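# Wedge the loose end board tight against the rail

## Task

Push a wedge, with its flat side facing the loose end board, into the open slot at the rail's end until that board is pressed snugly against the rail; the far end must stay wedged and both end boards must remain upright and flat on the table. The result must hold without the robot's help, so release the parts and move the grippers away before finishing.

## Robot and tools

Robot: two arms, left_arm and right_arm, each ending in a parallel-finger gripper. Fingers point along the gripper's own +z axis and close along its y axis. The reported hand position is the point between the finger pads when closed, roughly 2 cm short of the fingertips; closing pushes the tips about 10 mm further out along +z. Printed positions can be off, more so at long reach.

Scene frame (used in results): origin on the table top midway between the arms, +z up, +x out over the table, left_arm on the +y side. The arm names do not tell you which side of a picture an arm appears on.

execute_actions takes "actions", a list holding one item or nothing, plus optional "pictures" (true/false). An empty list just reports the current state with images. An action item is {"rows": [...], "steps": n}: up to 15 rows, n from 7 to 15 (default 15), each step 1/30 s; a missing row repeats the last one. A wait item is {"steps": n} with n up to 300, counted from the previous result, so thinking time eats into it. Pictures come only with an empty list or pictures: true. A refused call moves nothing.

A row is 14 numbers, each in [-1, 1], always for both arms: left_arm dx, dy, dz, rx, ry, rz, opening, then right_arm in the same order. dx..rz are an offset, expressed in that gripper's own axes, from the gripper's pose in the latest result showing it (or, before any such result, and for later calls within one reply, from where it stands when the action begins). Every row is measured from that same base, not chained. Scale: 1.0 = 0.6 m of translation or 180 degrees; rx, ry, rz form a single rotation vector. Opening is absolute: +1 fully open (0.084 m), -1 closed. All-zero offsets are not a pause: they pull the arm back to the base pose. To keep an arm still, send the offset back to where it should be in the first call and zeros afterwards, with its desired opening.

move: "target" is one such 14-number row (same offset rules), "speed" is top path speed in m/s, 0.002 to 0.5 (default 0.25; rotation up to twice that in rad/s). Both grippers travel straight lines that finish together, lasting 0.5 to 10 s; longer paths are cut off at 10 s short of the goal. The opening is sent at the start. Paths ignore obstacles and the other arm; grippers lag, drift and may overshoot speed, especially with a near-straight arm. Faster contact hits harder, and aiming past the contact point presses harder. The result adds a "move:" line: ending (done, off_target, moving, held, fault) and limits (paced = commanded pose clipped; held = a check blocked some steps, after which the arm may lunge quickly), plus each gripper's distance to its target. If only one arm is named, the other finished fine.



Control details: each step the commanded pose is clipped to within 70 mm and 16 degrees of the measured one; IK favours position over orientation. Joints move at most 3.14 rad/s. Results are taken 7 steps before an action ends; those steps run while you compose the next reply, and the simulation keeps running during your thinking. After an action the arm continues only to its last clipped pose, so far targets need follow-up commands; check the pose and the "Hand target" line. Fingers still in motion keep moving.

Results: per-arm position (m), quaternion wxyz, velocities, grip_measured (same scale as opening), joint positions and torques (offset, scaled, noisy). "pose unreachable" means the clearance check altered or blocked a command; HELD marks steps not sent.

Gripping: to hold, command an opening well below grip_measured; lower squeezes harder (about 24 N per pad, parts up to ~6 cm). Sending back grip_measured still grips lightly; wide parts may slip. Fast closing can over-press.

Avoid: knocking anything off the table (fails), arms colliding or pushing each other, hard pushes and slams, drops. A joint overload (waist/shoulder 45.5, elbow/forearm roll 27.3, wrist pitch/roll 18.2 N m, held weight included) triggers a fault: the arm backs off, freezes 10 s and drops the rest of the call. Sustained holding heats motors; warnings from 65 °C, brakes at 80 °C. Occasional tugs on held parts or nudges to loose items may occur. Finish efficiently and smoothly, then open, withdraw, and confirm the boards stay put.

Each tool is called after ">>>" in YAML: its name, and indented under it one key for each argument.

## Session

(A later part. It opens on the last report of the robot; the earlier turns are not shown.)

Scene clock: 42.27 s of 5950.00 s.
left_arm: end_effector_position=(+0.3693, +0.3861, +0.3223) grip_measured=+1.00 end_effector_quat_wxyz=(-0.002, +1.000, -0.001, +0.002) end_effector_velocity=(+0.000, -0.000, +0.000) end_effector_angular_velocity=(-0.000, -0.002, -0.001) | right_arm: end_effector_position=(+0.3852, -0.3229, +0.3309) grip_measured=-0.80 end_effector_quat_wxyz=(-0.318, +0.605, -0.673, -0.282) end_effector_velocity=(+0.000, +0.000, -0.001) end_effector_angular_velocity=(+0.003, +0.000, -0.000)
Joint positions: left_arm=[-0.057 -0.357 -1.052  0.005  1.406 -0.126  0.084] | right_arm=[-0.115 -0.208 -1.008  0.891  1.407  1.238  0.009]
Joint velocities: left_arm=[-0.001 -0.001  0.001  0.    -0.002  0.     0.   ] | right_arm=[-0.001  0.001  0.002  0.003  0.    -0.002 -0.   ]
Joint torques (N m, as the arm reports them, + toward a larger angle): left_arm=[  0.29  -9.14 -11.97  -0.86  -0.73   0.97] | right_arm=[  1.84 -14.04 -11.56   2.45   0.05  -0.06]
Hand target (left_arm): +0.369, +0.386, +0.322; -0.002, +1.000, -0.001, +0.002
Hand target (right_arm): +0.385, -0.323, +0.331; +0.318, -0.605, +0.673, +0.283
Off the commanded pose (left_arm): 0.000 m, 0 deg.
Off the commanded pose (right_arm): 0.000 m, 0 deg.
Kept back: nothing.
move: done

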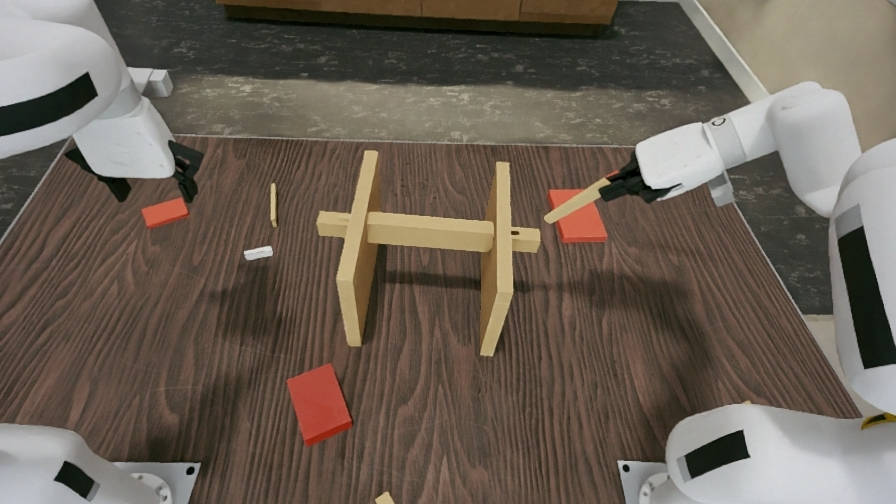

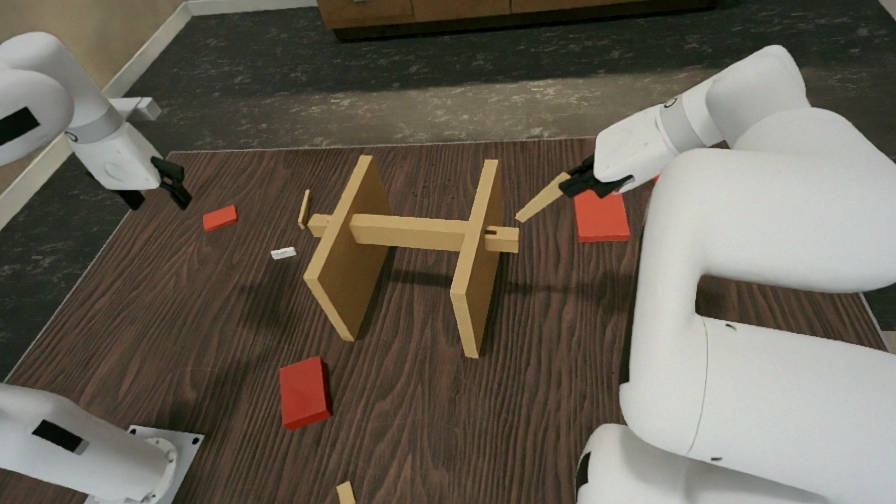

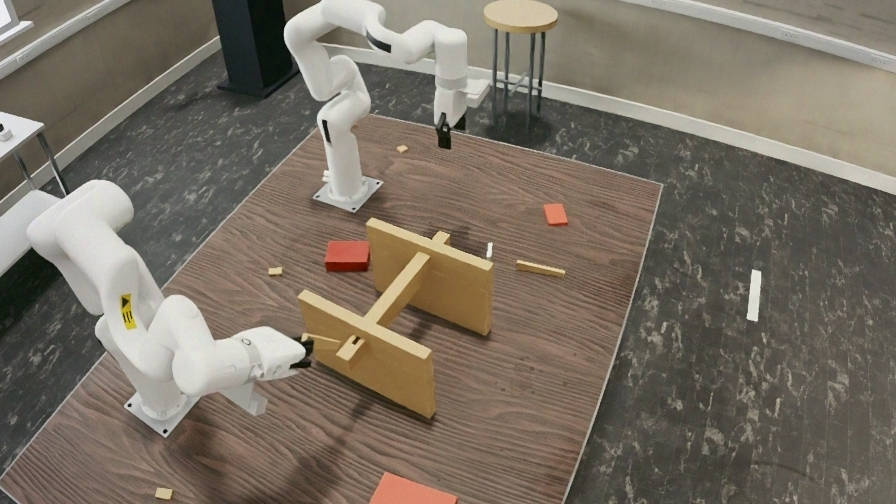

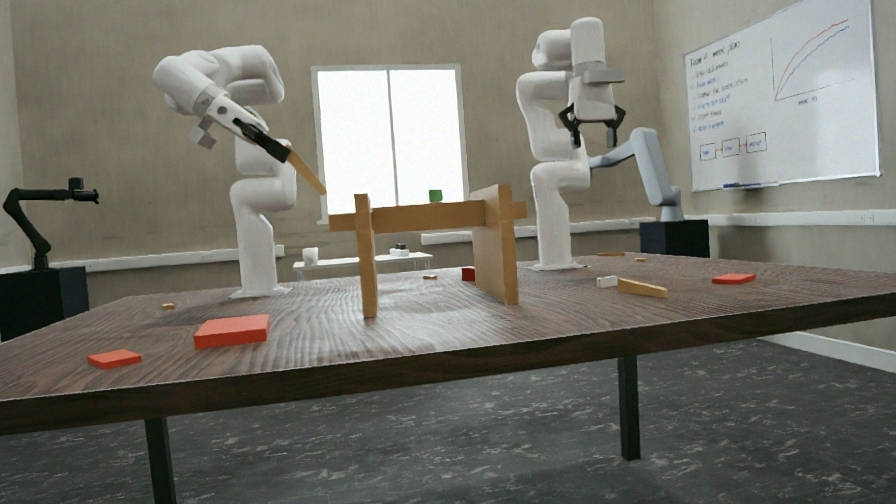

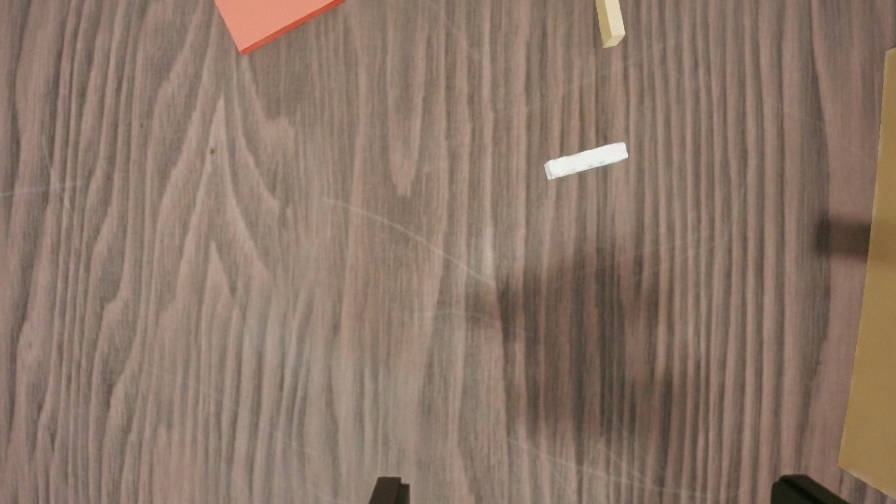

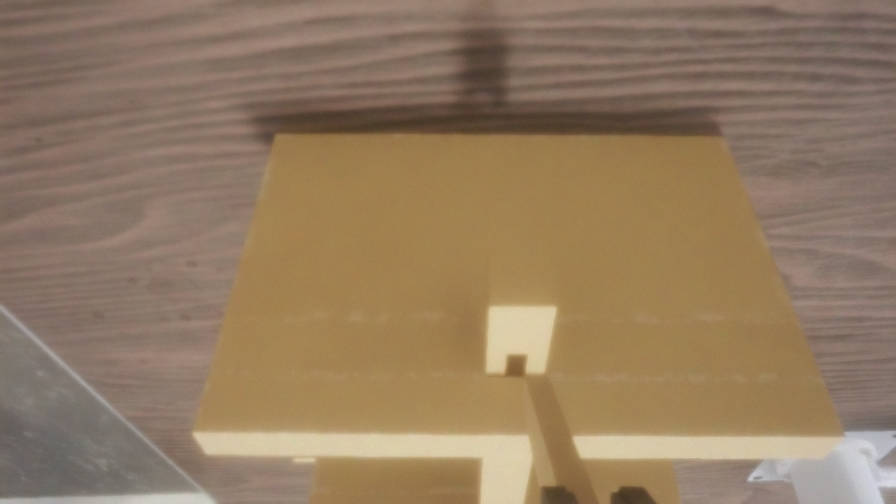

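>>> move:
  target: [0,0,0,0,0,0,1,-0.13,0.001,0.145,0,0.195,0,-1]
  speed: 0.15

>>> zoom_image:
  camera: "cam_low"
  region: [280, 60, 440, 260]

Scene clock: 45.90 s of 5950.00 s.
left_arm: end_effector_position=(+0.3693, +0.3861, +0.3223) grip_measured=+1.00 end_effector_quat_wxyz=(-0.002, +1.000, -0.001, +0.002) end_effector_velocity=(+0.000, -0.000, -0.001) end_effector_angular_velocity=(+0.000, +0.002, +0.000) | right_arm: end_effector_position=(+0.3974, -0.2073, +0.3355) grip_measured=-0.80 end_effector_quat_wxyz=(-0.100, +0.662, -0.737, -0.088) end_effector_velocity=(+0.000, +0.001, +0.001) end_effector_angular_velocity=(-0.003, -0.002, -0.000)
Joint positions: left_arm=[-0.057 -0.357 -1.052  0.005  1.406 -0.126  0.084] | right_arm=[ 0.431 -0.078 -1.313  0.248  1.277  1.972  0.009]
Joint velocities: left_arm=[-0.     0.002 -0.    -0.    -0.    -0.     0.   ] | right_arm=[ 0.002  0.001 -0.005 -0.004  0.002  0.004 -0.   ]
Joint torques (N m, as the arm reports them, + toward a larger angle): left_arm=[ -0.26  -8.45 -12.03  -0.71  -0.75   0.89] | right_arm=[  1.92 -16.37 -11.65   1.11  -0.87  -0.05]
Hand target (left_arm): +0.369, +0.386, +0.322; -0.002, +1.000, -0.001, +0.002
Hand target (right_arm): +0.397, -0.207, +0.336; +0.100, -0.663, +0.737, +0.088
Off the commanded pose (left_arm): 0.000 m, 0 deg.
Off the commanded pose (right_arm): 0.001 m, 0 deg.
Kept back: nothing.
move: done

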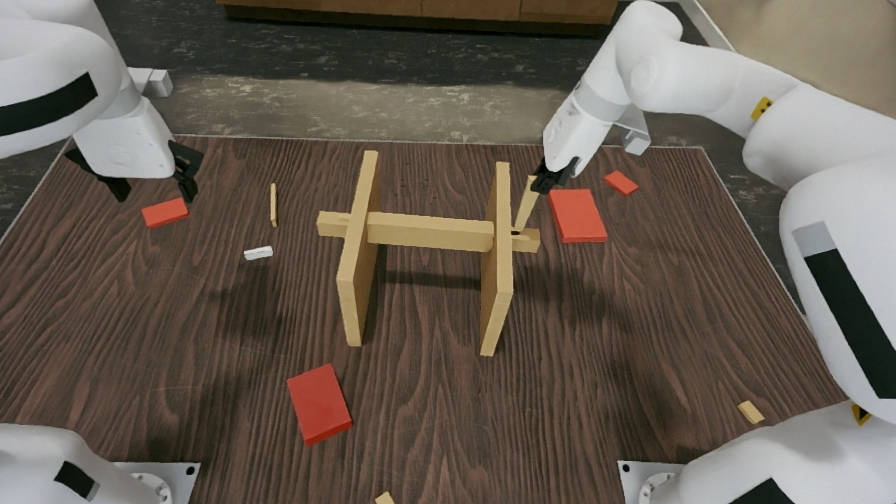

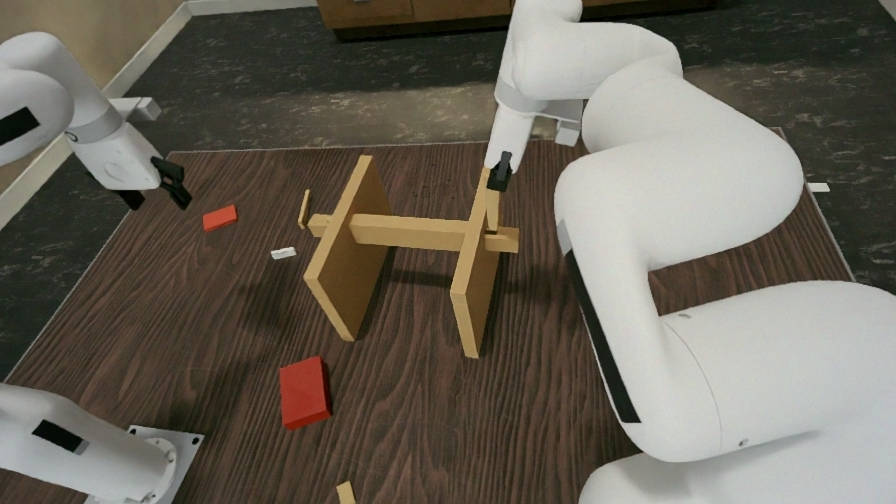

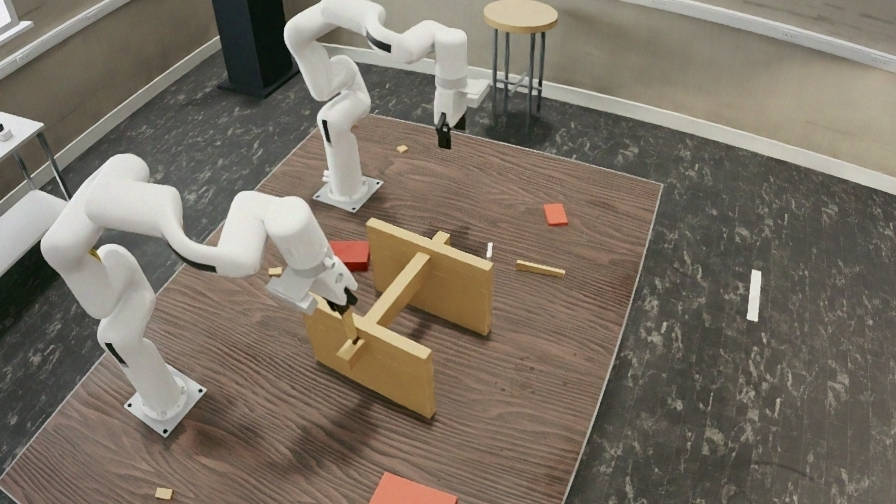

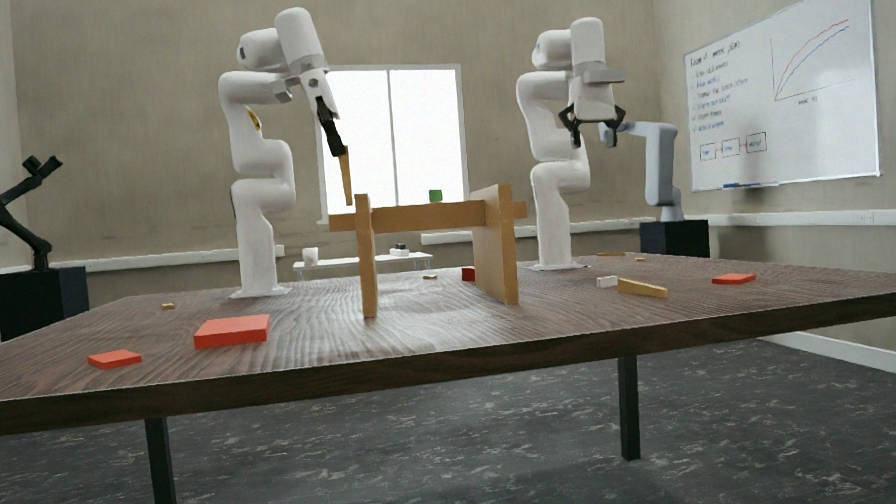

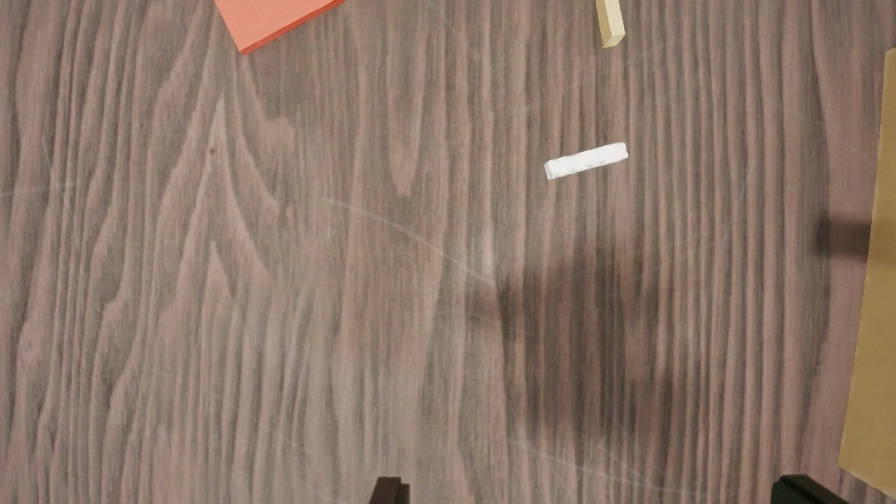

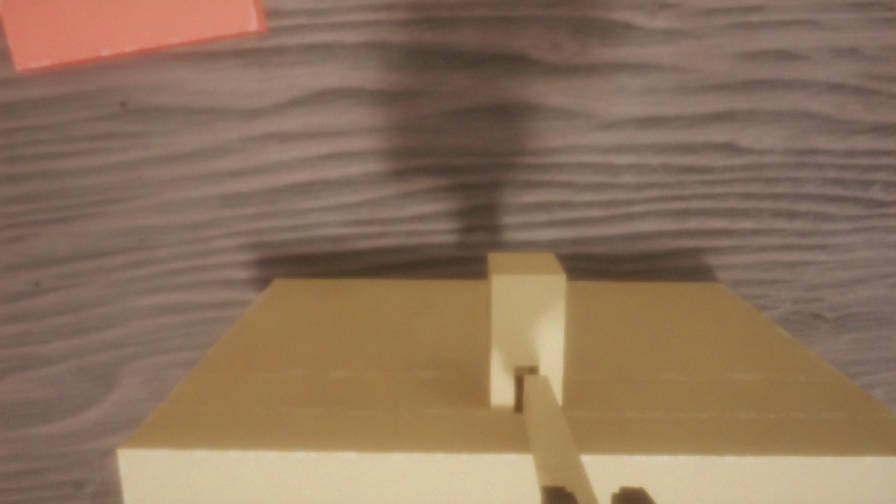

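Region (280, 60, 440, 260) of cam_low's 896x504 image, scaled by 2.520, with more detail than that image has; it fills the left 403 columns of this view, and the rest is white.

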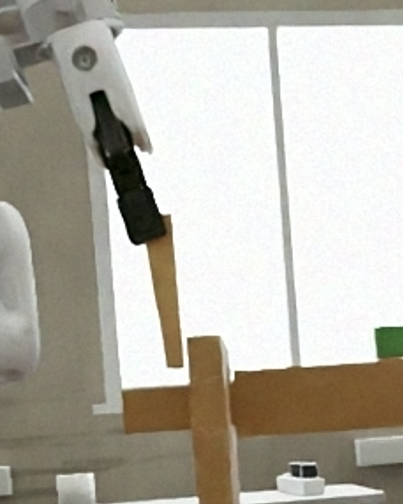

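>>> move:
  target: [0,0,0,0,0,0,1,0.0027,0.0025,0.0217,0,0,0,-1]
  speed: 0.04

>>> zoom_image:
  camera: "cam_low"
  region: [310, 130, 410, 240]

>>> zoom_image:
  camera: "cam_right_wrist"
  region: [440, 300, 620, 480]

Scene clock: 47.23 s of 5950.00 s.
left_arm: end_effector_position=(+0.3693, +0.3861, +0.3223) grip_measured=+1.00 end_effector_quat_wxyz=(-0.002, +1.000, -0.001, +0.002) end_effector_velocity=(+0.000, +0.000, -0.000) end_effector_angular_velocity=(-0.000, -0.001, +0.000) | right_arm: end_effector_position=(+0.3961, -0.2053, +0.3227) grip_measured=-0.80 end_effector_quat_wxyz=(-0.100, +0.662, -0.737, -0.088) end_effector_velocity=(+0.001, -0.000, +0.001) end_effector_angular_velocity=(+0.002, -0.005, -0.001)
Joint positions: left_arm=[-0.057 -0.357 -1.052  0.005  1.406 -0.126  0.084] | right_arm=[ 0.437 -0.081 -1.274  0.25   1.239  1.969  0.009]
Joint velocities: left_arm=[ 0.    -0.001  0.001  0.    -0.002  0.     0.   ] | right_arm=[-0.001 -0.001 -0.001  0.    -0.004 -0.    -0.   ]
Joint torques (N m, as the arm reports them, + toward a larger angle): left_arm=[  0.16  -8.42 -12.25  -0.92  -0.79   0.78] | right_arm=[  2.22 -16.23 -11.89   1.21  -0.8    0.15]
Hand target (left_arm): +0.369, +0.386, +0.322; -0.002, +1.000, -0.001, +0.002
Hand target (right_arm): +0.396, -0.205, +0.323; +0.100, -0.662, +0.737, +0.088
Off the commanded pose (left_arm): 0.000 m, 0 deg.
Off the commanded pose (right_arm): 0.000 m, 0 deg.
Kept back: nothing.
move: done

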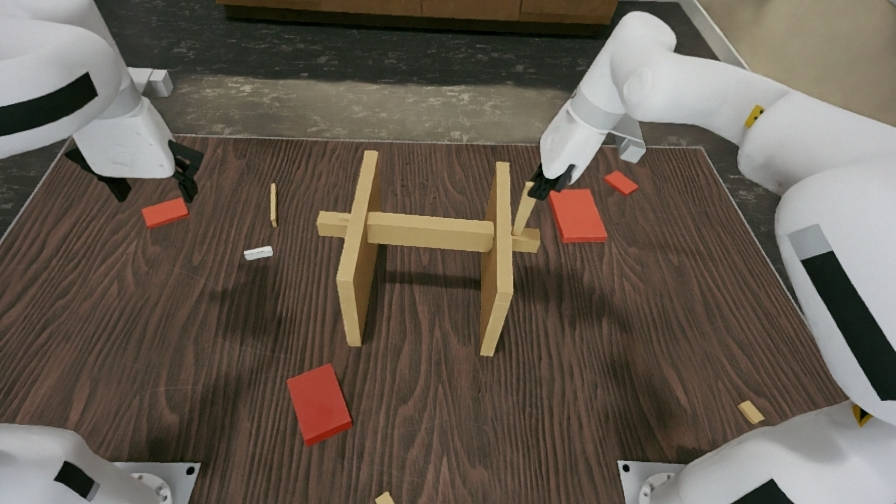

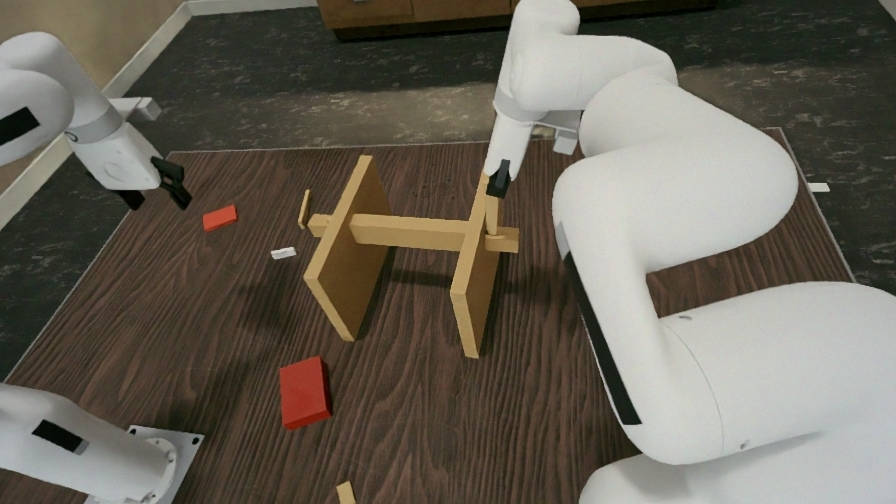

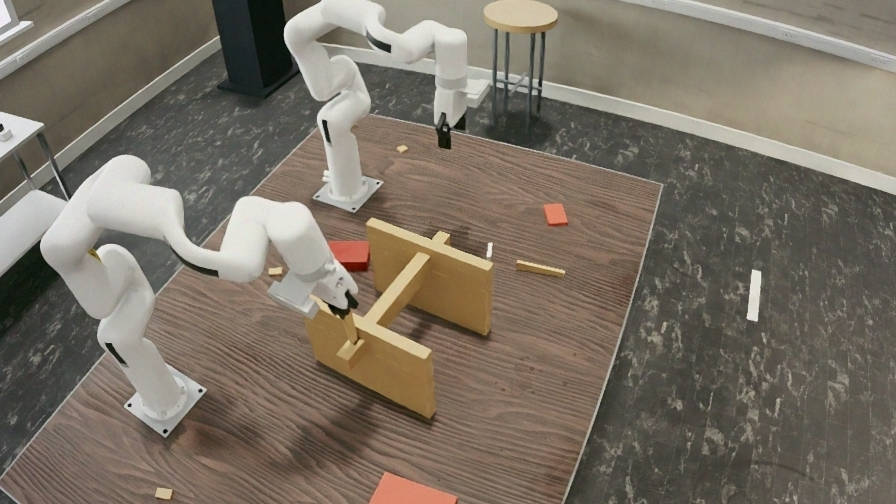

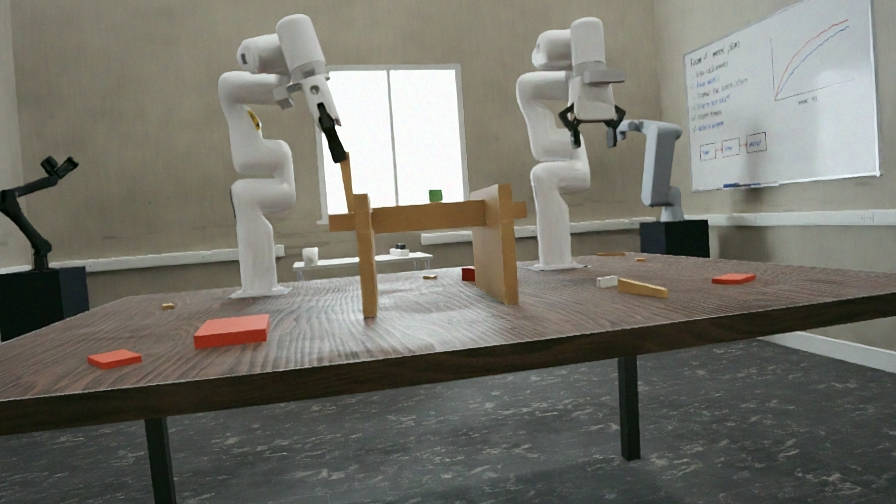

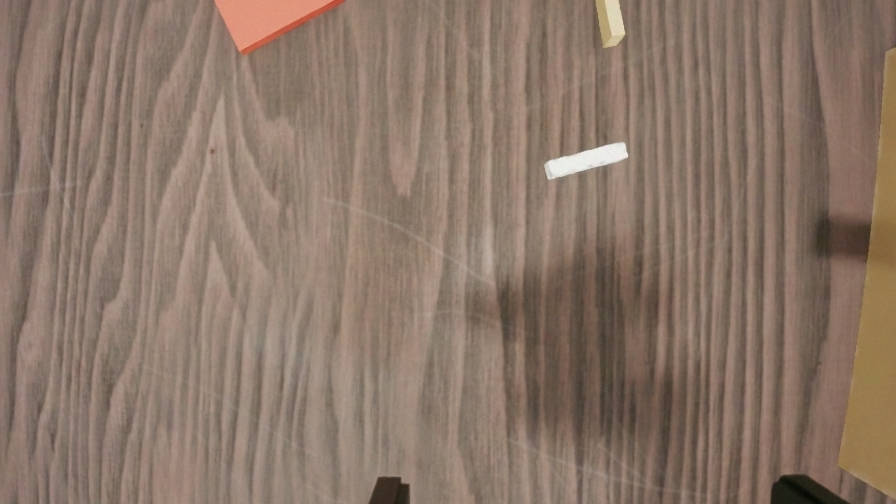

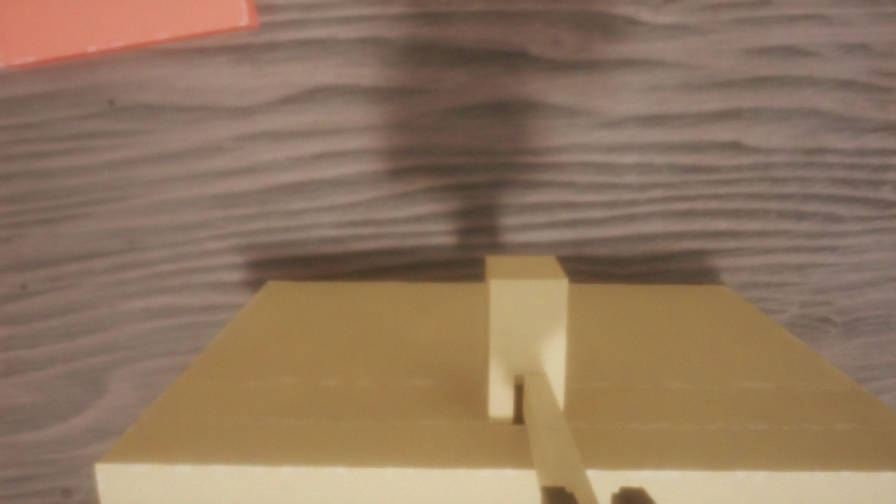

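Region (310, 130, 410, 240) of cam_low's 896x504 image, scaled by 4.582, with more detail than that image has; it fills the left 458 columns of this view, and the rest is white.

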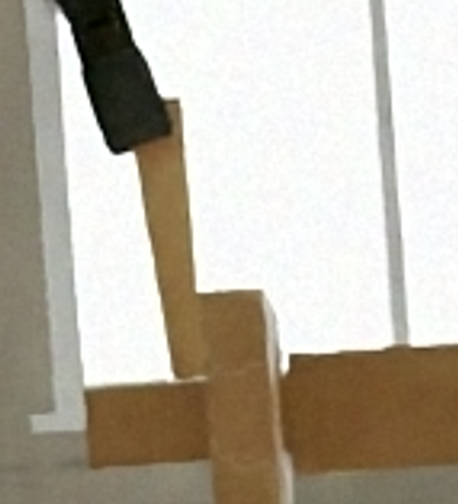

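Region (440, 300, 620, 480) of cam_right_wrist's 896x504 image, scaled by 2.800, with more detail than that image has.

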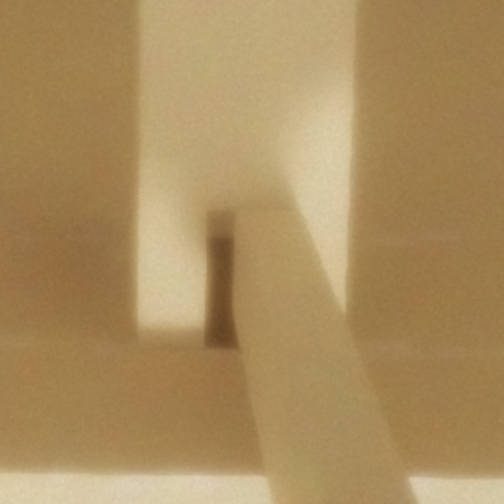

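>>> move:
  target: [0,0,0,0,0,0,1,-0.0053,-0.0028,0.0015,0,0,0,-1]
  speed: 0.02

>>> zoom_image:
  camera: "cam_right_wrist"
  region: [440, 300, 620, 480]

>>> zoom_image:
  camera: "cam_head_left"
  region: [490, 190, 560, 260]

Scene clock: 49.20 s of 5950.00 s.
left_arm: end_effector_position=(+0.3693, +0.3861, +0.3223) grip_measured=+1.00 end_effector_quat_wxyz=(-0.002, +1.000, -0.001, +0.002) end_effector_velocity=(-0.000, +0.000, -0.001) end_effector_angular_velocity=(+0.000, +0.002, +0.001) | right_arm: end_effector_position=(+0.3982, -0.2022, +0.3226) grip_measured=-0.80 end_effector_quat_wxyz=(-0.100, +0.662, -0.737, -0.088) end_effector_velocity=(+0.000, +0.000, +0.001) end_effector_angular_velocity=(+0.000, -0.002, -0.000)
Joint positions: left_arm=[-0.057 -0.357 -1.052  0.005  1.406 -0.126  0.084] | right_arm=[ 0.442 -0.071 -1.285  0.25   1.239  1.974  0.009]
Joint velocities: left_arm=[ 0.     0.001  0.001  0.    -0.    -0.001 -0.   ] | right_arm=[ 0.     0.    -0.001 -0.    -0.001  0.     0.   ]
Joint torques (N m, as the arm reports them, + toward a larger angle): left_arm=[  0.39  -8.7  -11.97  -1.01  -0.77   0.91] | right_arm=[  1.94 -16.33 -11.93   1.15  -0.84  -0.03]
Hand target (left_arm): +0.369, +0.386, +0.322; -0.002, +1.000, -0.001, +0.002
Hand target (right_arm): +0.398, -0.202, +0.323; +0.100, -0.662, +0.737, +0.088
Off the commanded pose (left_arm): 0.000 m, 0 deg.
Off the commanded pose (right_arm): 0.000 m, 0 deg.
Kept back: nothing.
move: done

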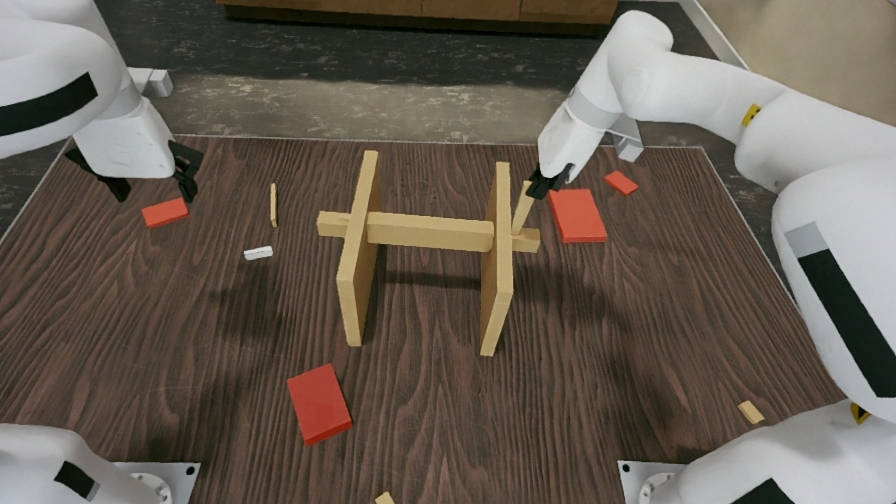

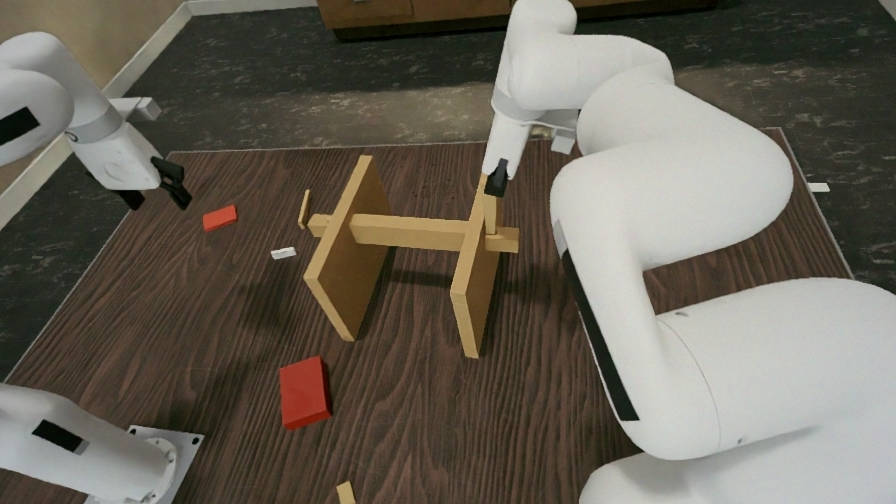

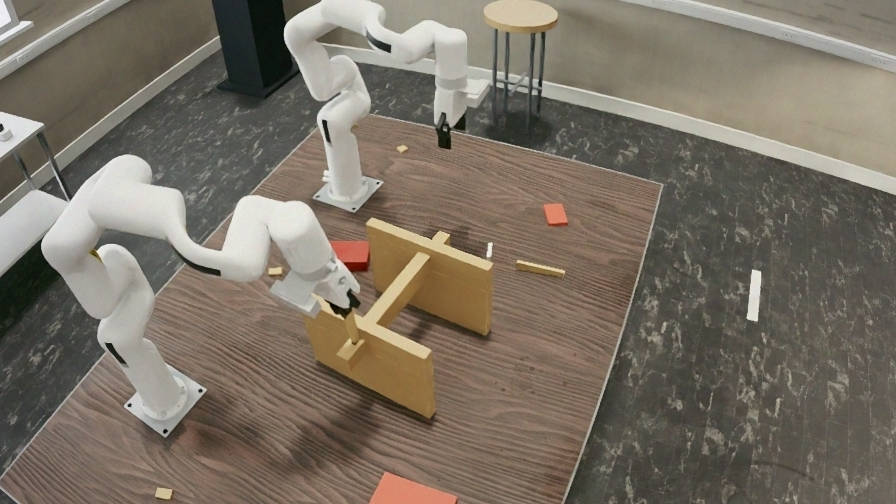

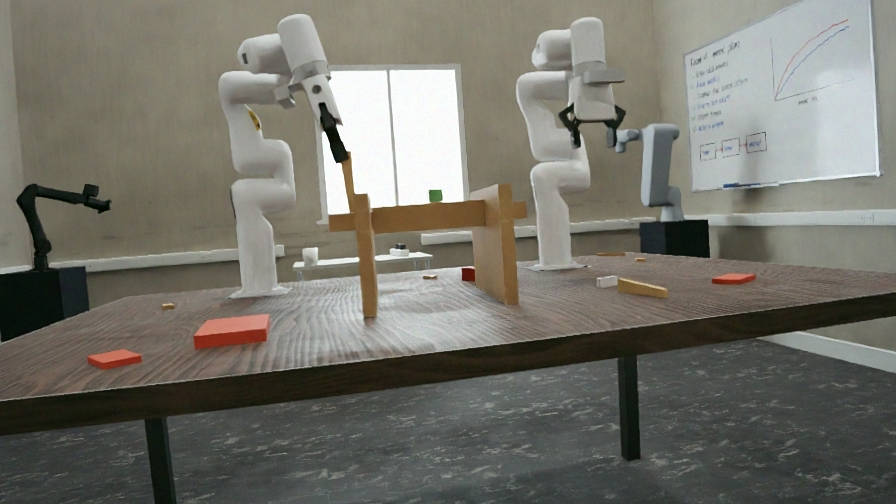

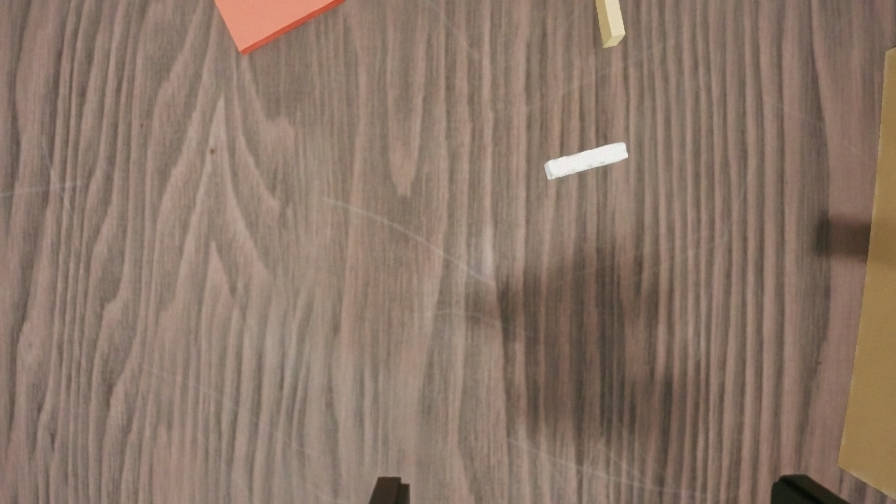

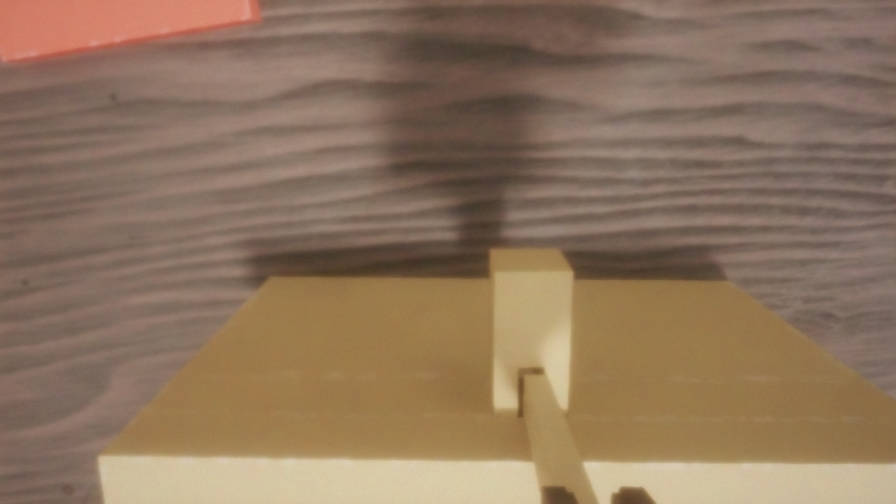

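Region (440, 300, 620, 480) of cam_right_wrist's 896x504 image, scaled by 2.800, with more detail than that image has.

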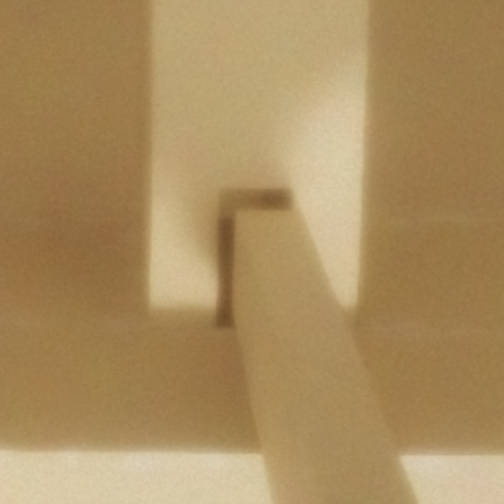

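Region (490, 190, 560, 260) of cam_head_left's 896x504 image, scaled by 7.200, with more detail than that image has.

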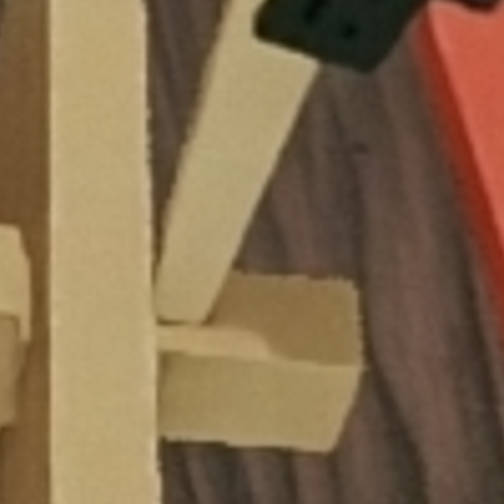

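>>> move:
  target: [0,0,0,0,0,0,1,0.0067,-0.0012,0.024,0,0,0,-1]
  speed: 0.015

>>> zoom_image:
  camera: "cam_right_wrist"
  region: [440, 300, 620, 480]

>>> zoom_image:
  camera: "cam_low"
  region: [310, 130, 410, 240]

Scene clock: 50.80 s of 5950.00 s.
left_arm: end_effector_position=(+0.3693, +0.3861, +0.3223) grip_measured=+1.00 end_effector_quat_wxyz=(-0.002, +1.000, -0.001, +0.002) end_effector_velocity=(-0.000, +0.000, -0.001) end_effector_angular_velocity=(+0.000, +0.001, +0.001) | right_arm: end_effector_position=(+0.4008, -0.2016, +0.3130) grip_measured=-0.80 end_effector_quat_wxyz=(-0.105, +0.663, -0.736, -0.086) end_effector_velocity=(-0.000, +0.000, +0.000) end_effector_angular_velocity=(-0.000, -0.001, +0.001)
Joint positions: left_arm=[-0.057 -0.357 -1.052  0.005  1.406 -0.126  0.084] | right_arm=[ 0.443 -0.07  -1.255  0.254  1.198  1.964  0.009]
Joint velocities: left_arm=[ 0.     0.     0.001  0.    -0.    -0.    -0.   ] | right_arm=[ 0.001 -0.     0.    -0.    -0.    -0.     0.   ]
Joint torques (N m, as the arm reports them, + toward a larger angle): left_arm=[ -0.27  -8.61 -12.12  -0.62  -0.64   1.02] | right_arm=[ 1.84 -1.86 -0.38 -1.35  0.92 -0.19]
Hand target (left_arm): +0.369, +0.386, +0.322; -0.002, +1.000, -0.001, +0.002
Hand target (right_arm): +0.399, -0.202, +0.308; +0.100, -0.662, +0.737, +0.088
Off the commanded pose (left_arm): 0.000 m, 0 deg.
Off the commanded pose (right_arm): 0.006 m, 1 deg.
Kept back: nothing.
move: off_target (right_arm)

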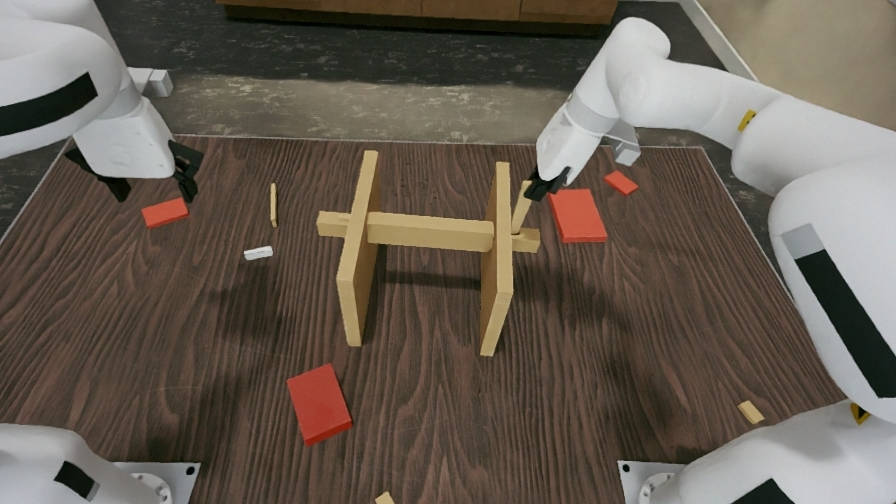

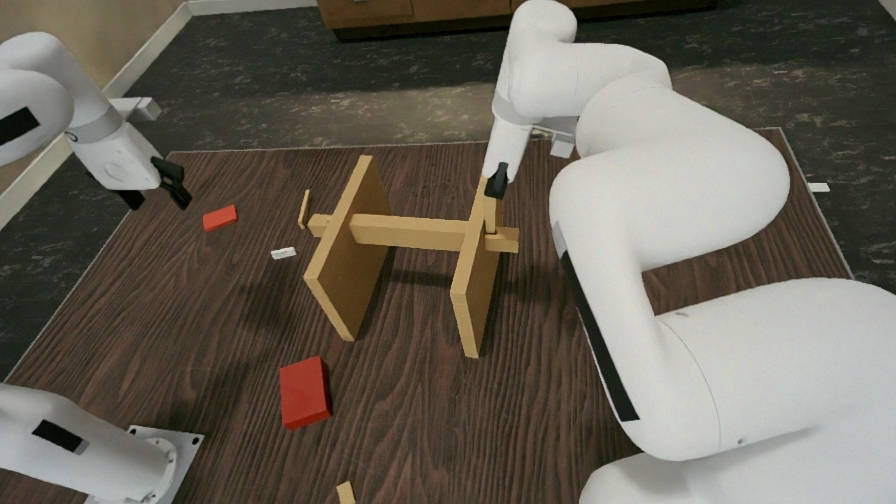

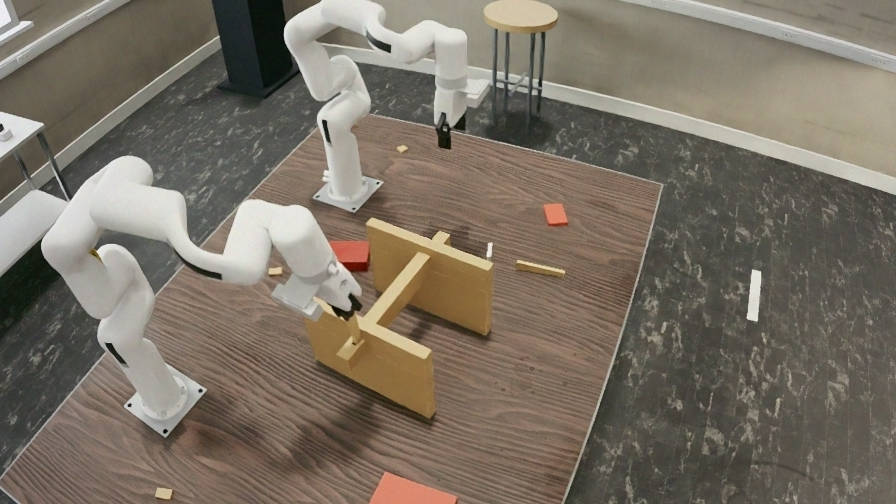

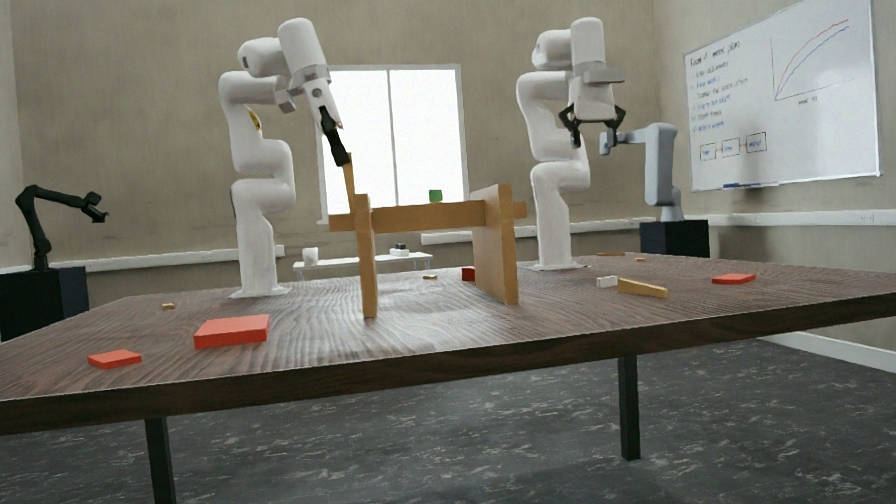

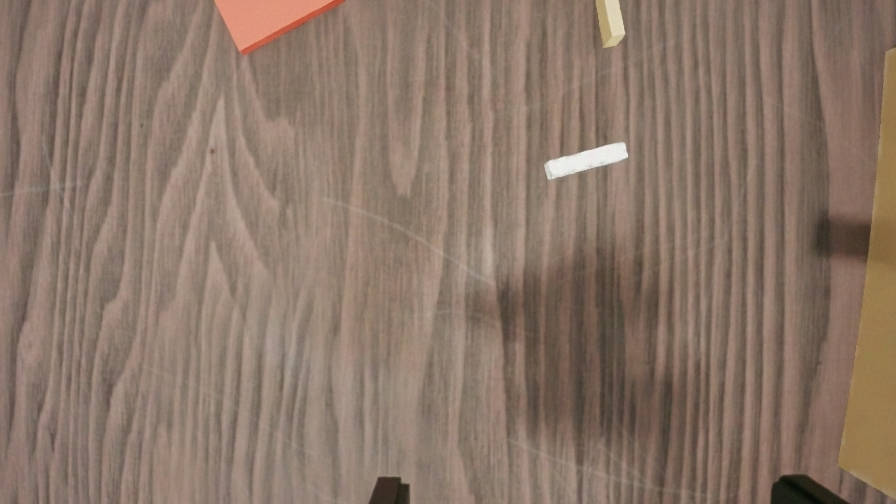

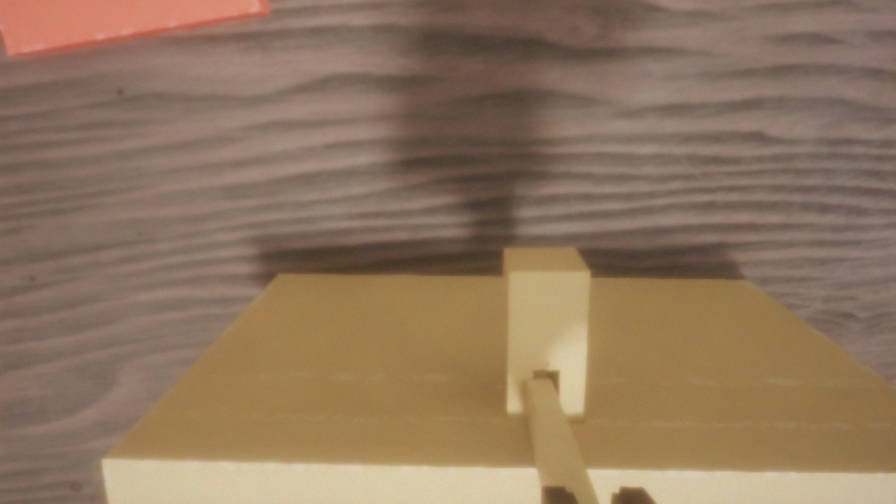

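Region (440, 300, 620, 480) of cam_right_wrist's 896x504 image, scaled by 2.800, with more detail than that image has.

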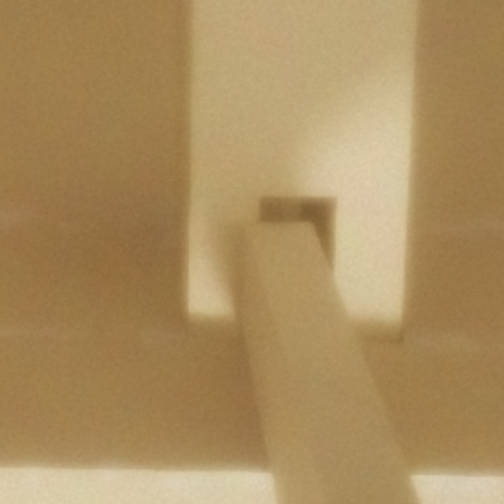

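Region (310, 130, 410, 240) of cam_low's 896x504 image, scaled by 4.582, with more detail than that image has; it fills the left 458 columns of this view, and the rest is white.

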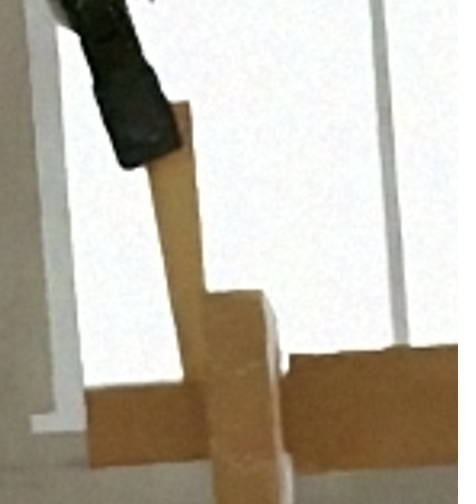

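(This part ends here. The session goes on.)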